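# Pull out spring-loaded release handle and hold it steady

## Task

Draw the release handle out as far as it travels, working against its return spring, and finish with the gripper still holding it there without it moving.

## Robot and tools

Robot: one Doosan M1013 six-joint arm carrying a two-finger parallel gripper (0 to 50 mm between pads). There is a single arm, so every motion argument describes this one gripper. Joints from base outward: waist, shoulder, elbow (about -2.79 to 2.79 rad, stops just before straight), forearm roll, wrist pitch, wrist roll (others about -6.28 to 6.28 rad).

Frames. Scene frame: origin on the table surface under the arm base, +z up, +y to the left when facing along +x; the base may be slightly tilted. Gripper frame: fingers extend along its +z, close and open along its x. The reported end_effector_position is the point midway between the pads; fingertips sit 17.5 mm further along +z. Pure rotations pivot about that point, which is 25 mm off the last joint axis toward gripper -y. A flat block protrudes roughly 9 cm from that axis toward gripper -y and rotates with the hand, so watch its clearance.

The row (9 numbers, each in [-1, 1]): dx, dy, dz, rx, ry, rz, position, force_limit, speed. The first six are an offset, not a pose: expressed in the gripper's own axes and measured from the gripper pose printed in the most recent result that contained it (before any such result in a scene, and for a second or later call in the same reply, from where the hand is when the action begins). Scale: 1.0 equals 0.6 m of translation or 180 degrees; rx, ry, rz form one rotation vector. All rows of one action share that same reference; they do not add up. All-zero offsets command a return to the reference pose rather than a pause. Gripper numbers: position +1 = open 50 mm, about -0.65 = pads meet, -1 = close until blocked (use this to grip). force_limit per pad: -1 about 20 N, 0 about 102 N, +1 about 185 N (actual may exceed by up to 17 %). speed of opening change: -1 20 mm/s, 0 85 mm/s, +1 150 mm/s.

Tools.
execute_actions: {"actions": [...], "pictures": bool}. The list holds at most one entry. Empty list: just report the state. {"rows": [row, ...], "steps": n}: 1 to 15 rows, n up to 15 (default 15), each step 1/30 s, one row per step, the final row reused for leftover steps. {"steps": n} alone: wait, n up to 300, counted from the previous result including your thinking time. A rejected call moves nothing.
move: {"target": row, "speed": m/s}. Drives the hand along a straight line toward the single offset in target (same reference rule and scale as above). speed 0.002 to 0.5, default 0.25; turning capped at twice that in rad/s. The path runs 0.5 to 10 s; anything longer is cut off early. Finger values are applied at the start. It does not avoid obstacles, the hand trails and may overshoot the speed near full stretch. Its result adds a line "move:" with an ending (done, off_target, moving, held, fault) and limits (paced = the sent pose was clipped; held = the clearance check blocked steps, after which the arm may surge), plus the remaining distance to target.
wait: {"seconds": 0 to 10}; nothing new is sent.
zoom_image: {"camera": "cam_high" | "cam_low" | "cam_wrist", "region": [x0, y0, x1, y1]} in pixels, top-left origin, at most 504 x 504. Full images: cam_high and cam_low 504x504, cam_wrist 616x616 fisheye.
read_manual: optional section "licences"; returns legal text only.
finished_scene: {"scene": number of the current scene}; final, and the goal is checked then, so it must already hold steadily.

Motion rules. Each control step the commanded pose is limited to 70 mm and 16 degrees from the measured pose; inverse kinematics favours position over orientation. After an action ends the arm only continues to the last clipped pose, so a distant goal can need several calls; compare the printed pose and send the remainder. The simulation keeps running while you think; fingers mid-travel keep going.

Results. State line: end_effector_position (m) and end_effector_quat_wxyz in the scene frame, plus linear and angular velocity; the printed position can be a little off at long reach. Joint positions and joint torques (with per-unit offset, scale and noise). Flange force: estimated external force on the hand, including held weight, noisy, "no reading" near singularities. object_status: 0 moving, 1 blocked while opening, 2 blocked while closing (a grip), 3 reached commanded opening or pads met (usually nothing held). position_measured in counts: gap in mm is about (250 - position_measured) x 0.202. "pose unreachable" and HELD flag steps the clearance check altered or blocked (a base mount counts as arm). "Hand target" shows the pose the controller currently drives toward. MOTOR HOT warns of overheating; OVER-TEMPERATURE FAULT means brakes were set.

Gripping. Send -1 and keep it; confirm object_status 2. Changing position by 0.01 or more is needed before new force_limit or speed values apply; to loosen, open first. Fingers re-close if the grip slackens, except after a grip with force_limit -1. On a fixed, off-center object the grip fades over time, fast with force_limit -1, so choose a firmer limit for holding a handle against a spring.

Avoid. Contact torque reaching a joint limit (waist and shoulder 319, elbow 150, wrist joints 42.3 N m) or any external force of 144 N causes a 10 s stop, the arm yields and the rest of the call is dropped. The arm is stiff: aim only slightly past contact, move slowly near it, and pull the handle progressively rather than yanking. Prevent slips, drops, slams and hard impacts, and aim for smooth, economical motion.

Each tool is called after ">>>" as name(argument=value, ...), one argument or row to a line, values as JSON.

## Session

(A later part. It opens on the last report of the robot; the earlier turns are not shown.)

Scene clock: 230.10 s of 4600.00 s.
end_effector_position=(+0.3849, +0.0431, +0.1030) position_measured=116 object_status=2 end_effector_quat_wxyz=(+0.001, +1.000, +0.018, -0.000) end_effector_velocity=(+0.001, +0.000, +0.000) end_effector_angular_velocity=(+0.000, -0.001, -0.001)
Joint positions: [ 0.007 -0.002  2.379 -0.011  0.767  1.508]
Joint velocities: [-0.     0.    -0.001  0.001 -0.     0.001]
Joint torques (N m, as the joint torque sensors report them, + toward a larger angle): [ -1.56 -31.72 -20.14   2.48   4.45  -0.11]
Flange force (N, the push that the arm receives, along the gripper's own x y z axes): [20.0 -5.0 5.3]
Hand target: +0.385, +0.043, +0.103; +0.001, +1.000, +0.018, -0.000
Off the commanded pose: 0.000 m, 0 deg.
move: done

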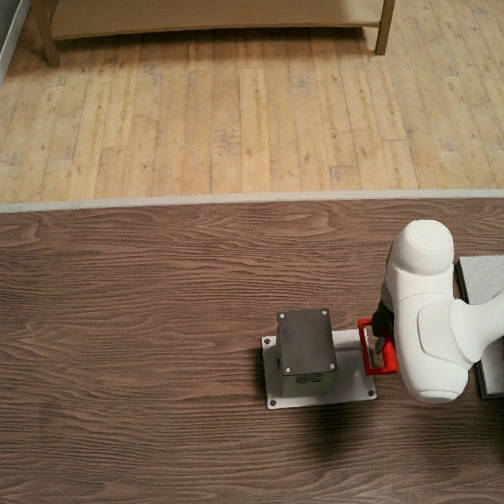

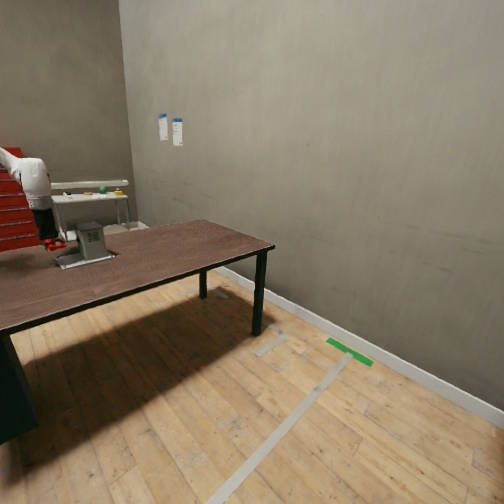

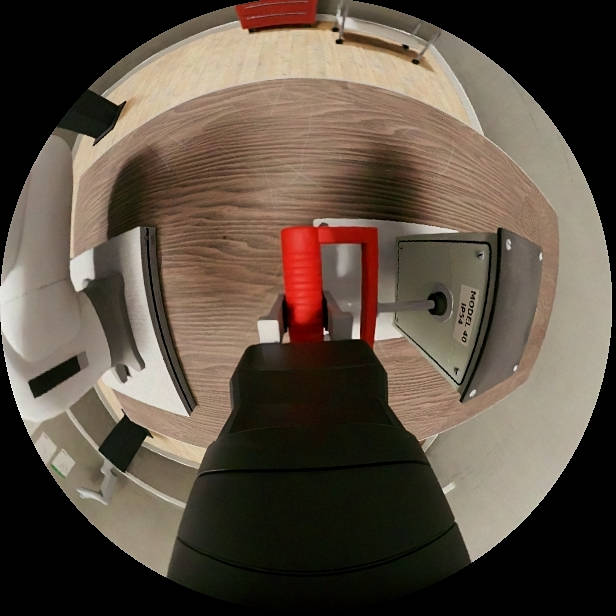

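>>> move(
  target=[-0.0188, 0.0001, 0, 0, 0, 0, 1, -0.85, -0.5],
  speed=0.03,
)

>>> move(
  target=[0, 0, 0, 0, 0, 0, -1, -0.85, -0.6],
  speed=0.03,
)

Scene clock: 237.17 s of 4600.00 s.
end_effector_position=(+0.3736, +0.0426, +0.1030) position_measured=3 object_status=3 end_effector_quat_wxyz=(+0.001, +1.000, +0.018, -0.000) end_effector_velocity=(+0.000, -0.000, +0.000) end_effector_angular_velocity=(+0.000, +0.000, -0.000)
Joint positions: [ 0.005 -0.021  2.397 -0.011  0.768  1.505]
Joint velocities: [-0.    -0.    -0.     0.     0.001 -0.001]
Joint torques (N m, as the joint torque sensors report them, + toward a larger angle): [ -1.7  -29.75 -20.2    2.41   4.39   0.12]
Flange force (N, the push that the arm receives, along the gripper's own x y z axes): [19.9 -4.8 5.3]
Hand target: +0.374, +0.043, +0.103; +0.001, +1.000, +0.018, -0.000
Off the commanded pose: 0.000 m, 0 deg.
After step 90, 3.37 s passed at rest.
move: done

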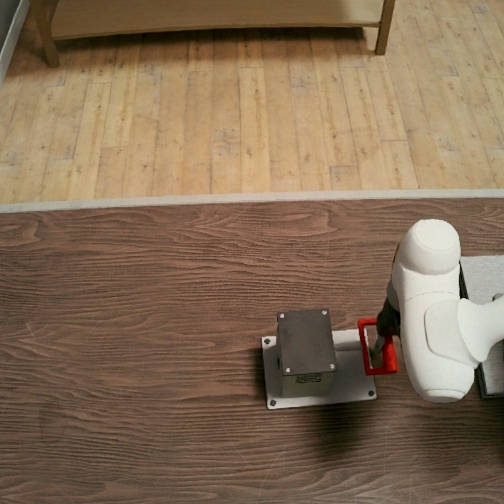

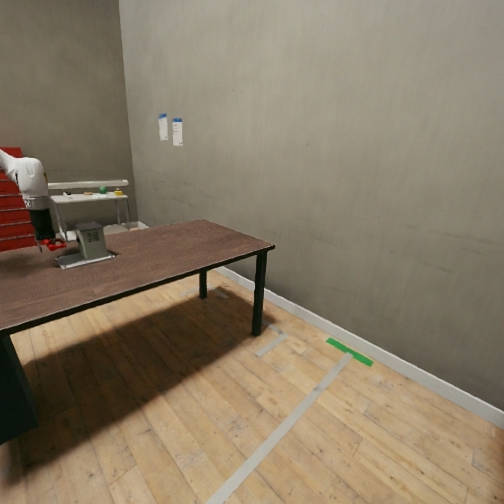

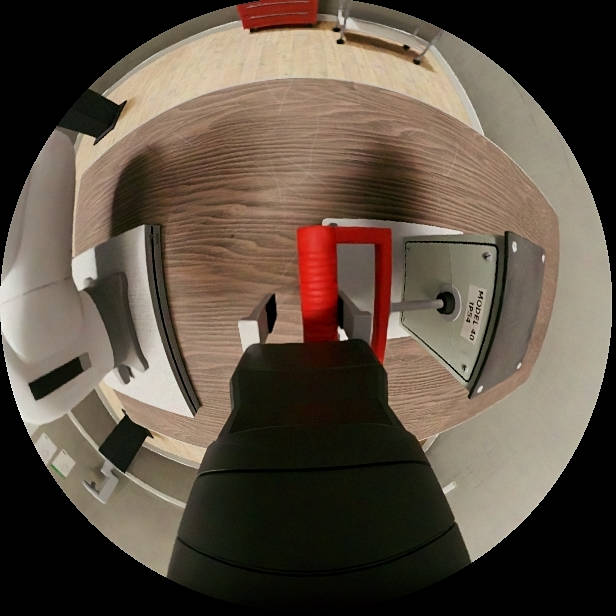

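Scene clock: 237.90 s of 4600.00 s.
end_effector_position=(+0.3736, +0.0426, +0.1030) position_measured=116 object_status=2 end_effector_quat_wxyz=(+0.001, +1.000, +0.018, -0.000) end_effector_velocity=(-0.000, -0.000, -0.000) end_effector_angular_velocity=(-0.000, +0.001, -0.001)
Joint positions: [ 0.005 -0.021  2.397 -0.011  0.768  1.505]
Joint velocities: [-0.     0.     0.    -0.     0.     0.001]
Joint torques (N m, as the joint torque sensors report them, + toward a larger angle): [ -0.91 -29.17 -19.22   2.53   4.98  -0.04]
Flange force (N, the push that the arm receives, along the gripper's own x y z axes): [20.2 -3.2 5.1]
Hand target: +0.374, +0.043, +0.103; +0.001, +1.000, +0.018, -0.000
Off the commanded pose: 0.000 m, 0 deg.
move: done

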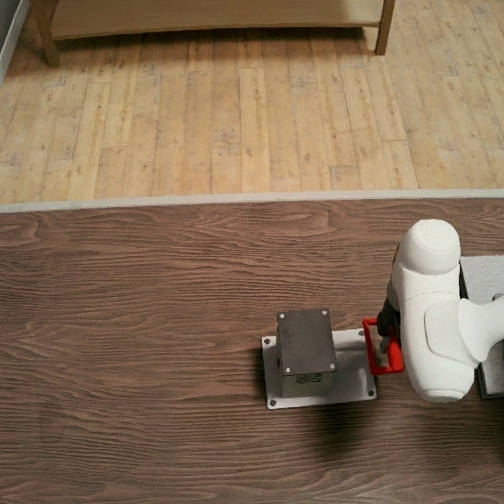

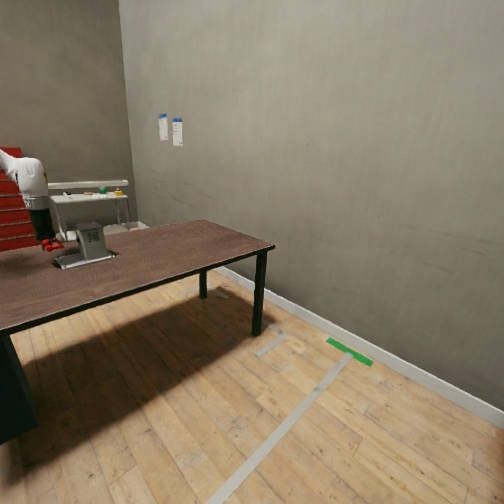

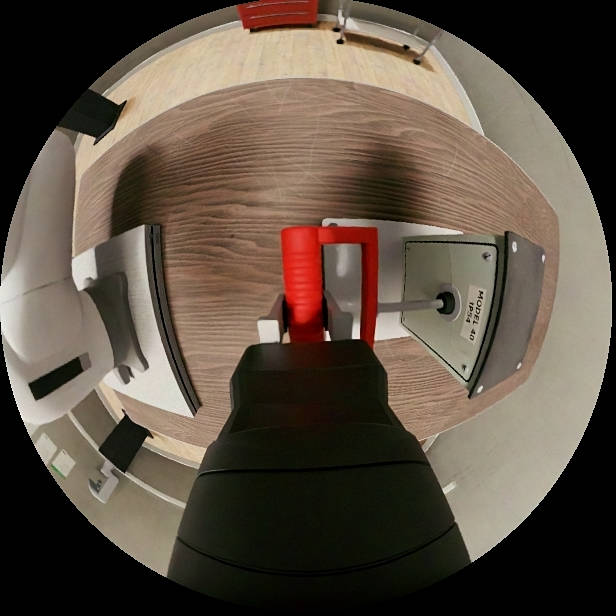

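>>> move(
  target=[-0.0188, 0.0001, 0, 0, 0, 0, 1, -0.85, -0.5],
  speed=0.03,
)

>>> move(
  target=[0, 0, 0, 0, 0, 0, -1, -0.85, -0.6],
  speed=0.03,
)

Scene clock: 241.33 s of 4600.00 s.
end_effector_position=(+0.3624, +0.0422, +0.1030) position_measured=3 object_status=3 end_effector_quat_wxyz=(+0.001, +1.000, +0.018, -0.000) end_effector_velocity=(-0.001, +0.000, -0.000) end_effector_angular_velocity=(+0.000, +0.001, -0.001)
Joint positions: [ 0.002 -0.04   2.415 -0.011  0.769  1.503]
Joint velocities: [ 0.    -0.     0.001  0.     0.     0.001]
Joint torques (N m, as the joint torque sensors report them, + toward a larger angle): [ -1.57 -27.79 -19.32   2.45   4.72  -0.24]
Flange force (N, the push that the arm receives, along the gripper's own x y z axes): [21.4 -5.6 5.4]
Hand target: +0.362, +0.042, +0.103; +0.001, +1.000, +0.018, -0.000
Off the commanded pose: 0.000 m, 0 deg.
move: done

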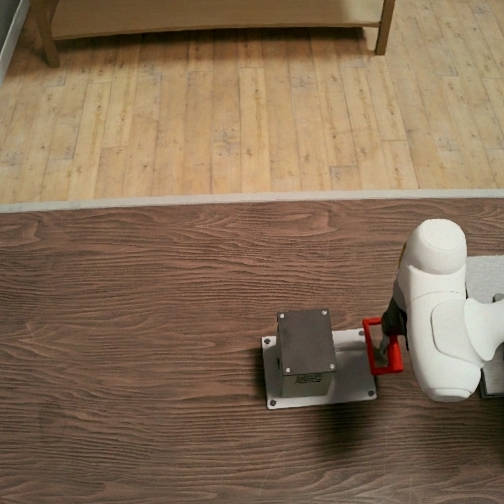

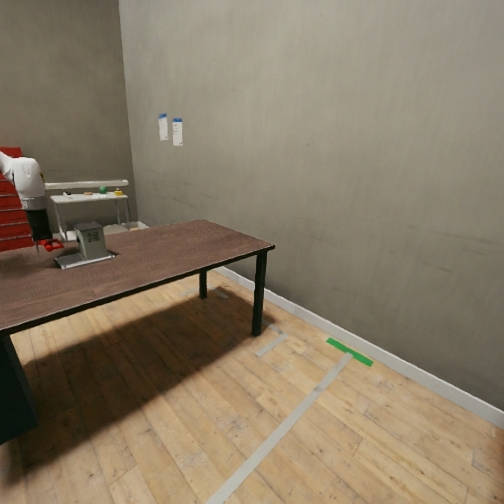

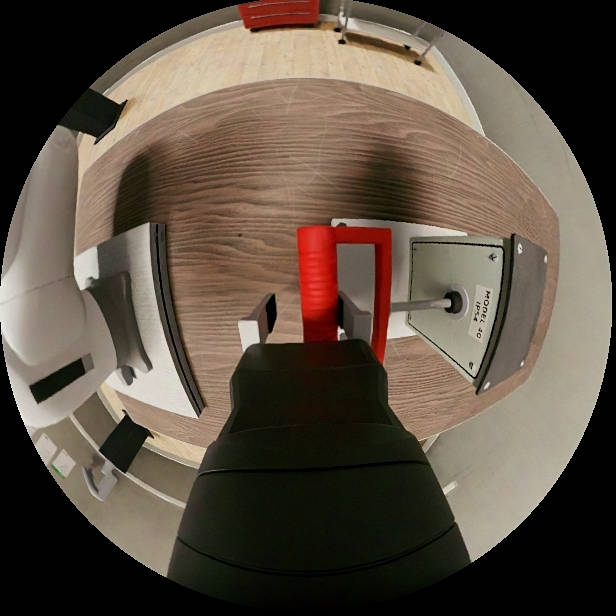

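Scene clock: 241.97 s of 4600.00 s.
end_effector_position=(+0.3627, +0.0422, +0.1032) position_measured=92 object_status=2 end_effector_quat_wxyz=(+0.001, +1.000, +0.018, +0.000) end_effector_velocity=(+0.000, +0.000, +0.000) end_effector_angular_velocity=(+0.000, +0.001, -0.000)
Joint positions: [ 0.002 -0.04   2.415 -0.011  0.768  1.503]
Joint velocities: [ 0.     0.    -0.     0.     0.001  0.   ]
Joint torques (N m, as the joint torque sensors report them, + toward a larger angle): [ -0.88 -30.38   7.13   1.04  18.61  -1.32]
Flange force (N, the push that the arm receives, along the gripper's own x y z axes): [69.4 -7.4 22.4]
Hand target: +0.362, +0.042, +0.103; +0.001, +1.000, +0.018, -0.000
Off the commanded pose: 0.000 m, 0 deg.
move: done

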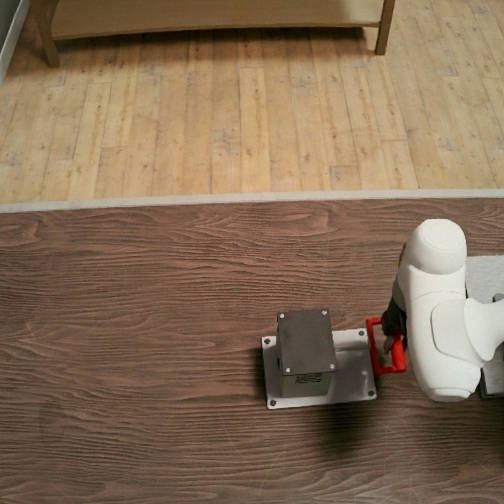

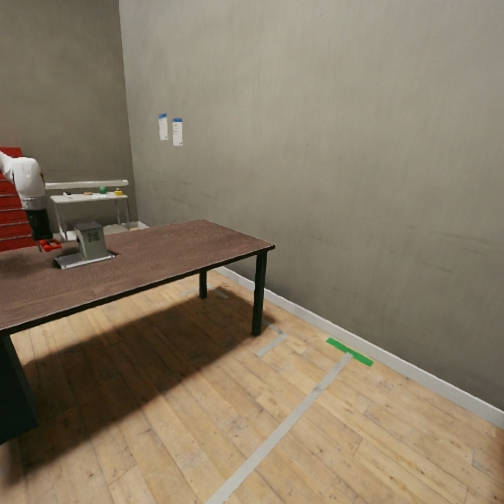

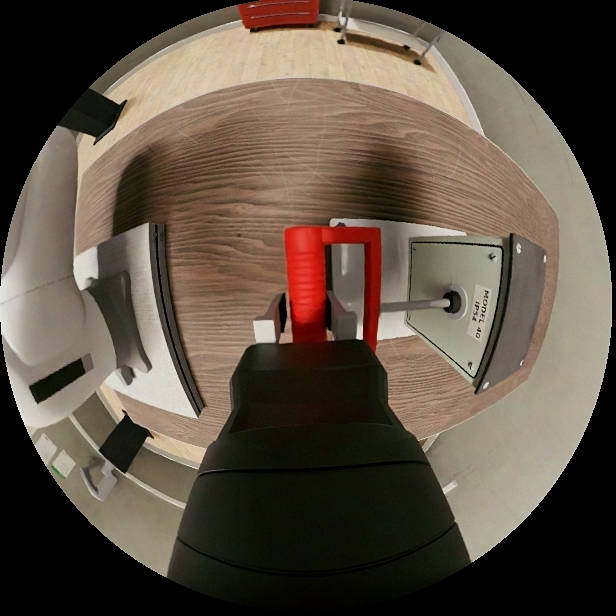

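>>> move(
  target=[0.0057, 0, 0.0003, 0, 0, 0, -1, -0.85, -0.6],
  speed=0.02,
)

>>> move(
  target=[0, 0, 0, 0, 0, 0, -0.97, -0.85, -1],
  speed=0.02,
)

Scene clock: 246.20 s of 4600.00 s.
end_effector_position=(+0.3659, +0.0423, +0.1029) position_measured=115 object_status=2 end_effector_quat_wxyz=(+0.001, +1.000, +0.018, -0.000) end_effector_velocity=(-0.001, -0.000, -0.000) end_effector_angular_velocity=(-0.001, +0.001, +0.001)
Joint positions: [ 0.003 -0.034  2.41  -0.011  0.768  1.503]
Joint velocities: [-0.001 -0.     0.001 -0.001  0.    -0.   ]
Joint torques (N m, as the joint torque sensors report them, + toward a larger angle): [ -1.26 -26.8  -13.02   2.31   7.21  -0.36]
Flange force (N, the push that the arm receives, along the gripper's own x y z axes): [28.7 -5.0 3.6]
Hand target: +0.366, +0.042, +0.103; +0.001, +1.000, +0.018, +0.000
Off the commanded pose: 0.000 m, 0 deg.
After step 90, 0.53 s passed at rest.
move: done

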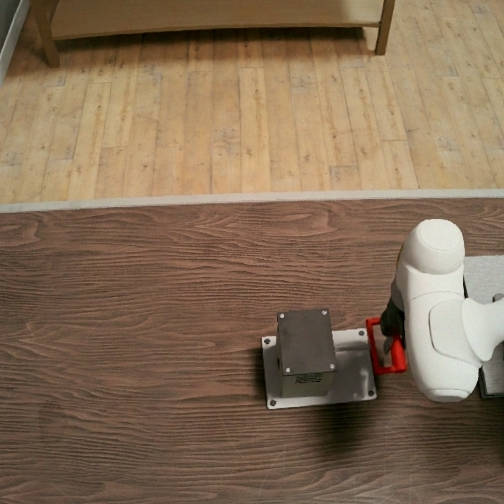

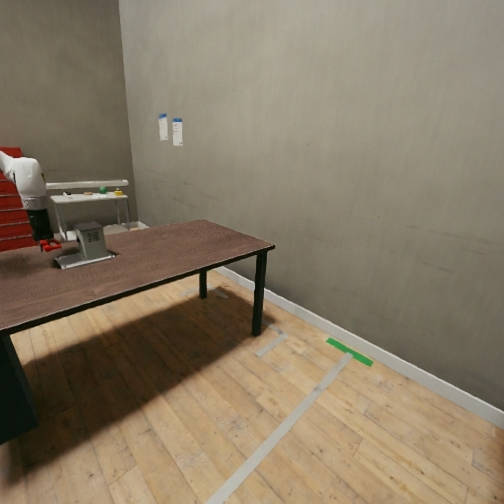

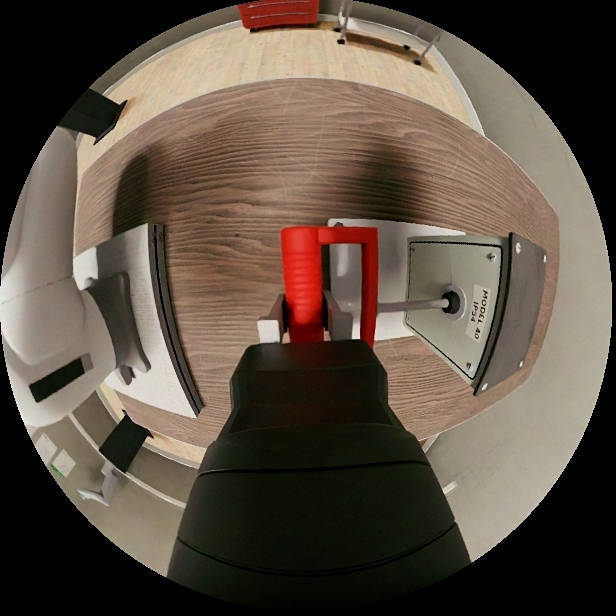

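Scene clock: 246.70 s of 4600.00 s.
end_effector_position=(+0.3659, +0.0423, +0.1029) position_measured=115 object_status=2 end_effector_quat_wxyz=(+0.001, +1.000, +0.018, -0.000) end_effector_velocity=(+0.000, -0.000, +0.000) end_effector_angular_velocity=(-0.000, +0.000, -0.001)
Joint positions: [ 0.003 -0.034  2.41  -0.011  0.768  1.503]
Joint velocities: [-0.001 -0.    -0.    -0.     0.     0.   ]
Joint torques (N m, as the joint torque sensors report them, + toward a larger angle): [ -0.85 -26.82 -14.04   2.19   7.19  -0.23]
Flange force (N, the push that the arm receives, along the gripper's own x y z axes): [27.2 -3.6 4.3]
Hand target: +0.366, +0.042, +0.103; +0.001, +1.000, +0.018, -0.000
Off the commanded pose: 0.000 m, 0 deg.
move: done

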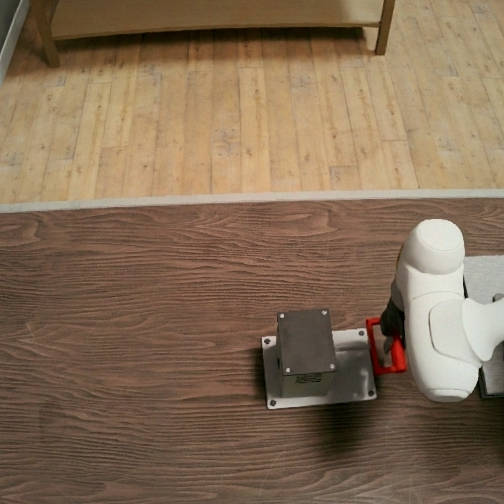

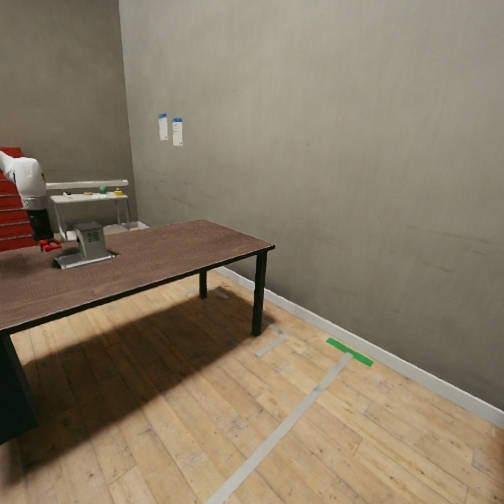

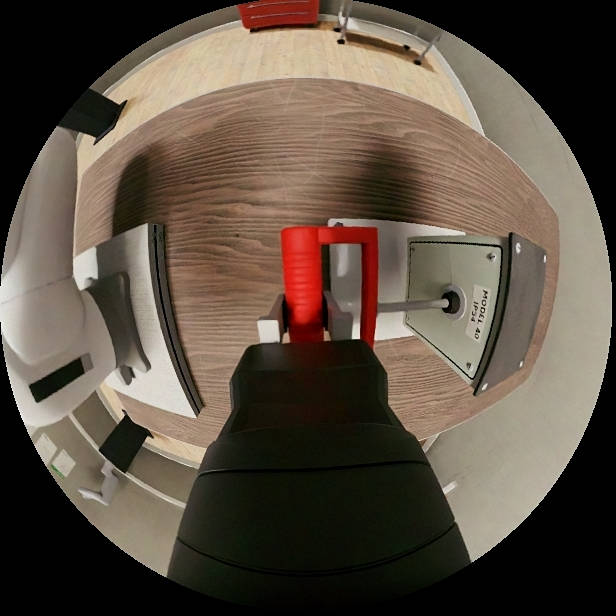

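>>> execute_actions(
  actions=[],
  pictures=false,
)

Scene clock: 254.23 s of 4600.00 s.
end_effector_position=(+0.3659, +0.0423, +0.1029) position_measured=115 object_status=2 end_effector_quat_wxyz=(+0.001, +1.000, +0.018, -0.000) end_effector_velocity=(+0.000, -0.000, +0.000) end_effector_angular_velocity=(-0.000, -0.001, +0.001)
Joint positions: [ 0.003 -0.034  2.41  -0.011  0.768  1.503]
Joint velocities: [-0.    -0.    -0.    -0.    -0.001 -0.   ]
Joint torques (N m, as the joint torque sensors report them, + toward a larger angle): [ -0.88 -27.69 -13.98   2.26   7.07  -0.45]
Flange force (N, the push that the arm receives, along the gripper's own x y z axes): [28.8 -4.3 5.4]
Hand target: +0.366, +0.042, +0.103; +0.001, +1.000, +0.018, -0.000
Off the commanded pose: 0.000 m, 0 deg.
Steps of this call (steps 1 to 90: nothing new was sent; then 4.53 s passed at rest). Readings (end_effector_position | what the end effector reports):
1: (+0.3659, +0.0423, +0.1029) | position_measured=115 object_status=2
2: (+0.3659, +0.0423, +0.1029) | position_measured=115 object_status=2
4: (+0.3659, +0.0423, +0.1029) | position_measured=115 object_status=2
8: (+0.3659, +0.0423, +0.1029) | position_measured=115 object_status=2
90: the state above

The handle is against its end stop, gripped and steady, so I'm ending scene 1.

>>> finished_scene(
  scene=1,
)

The scene is finished: the task was done.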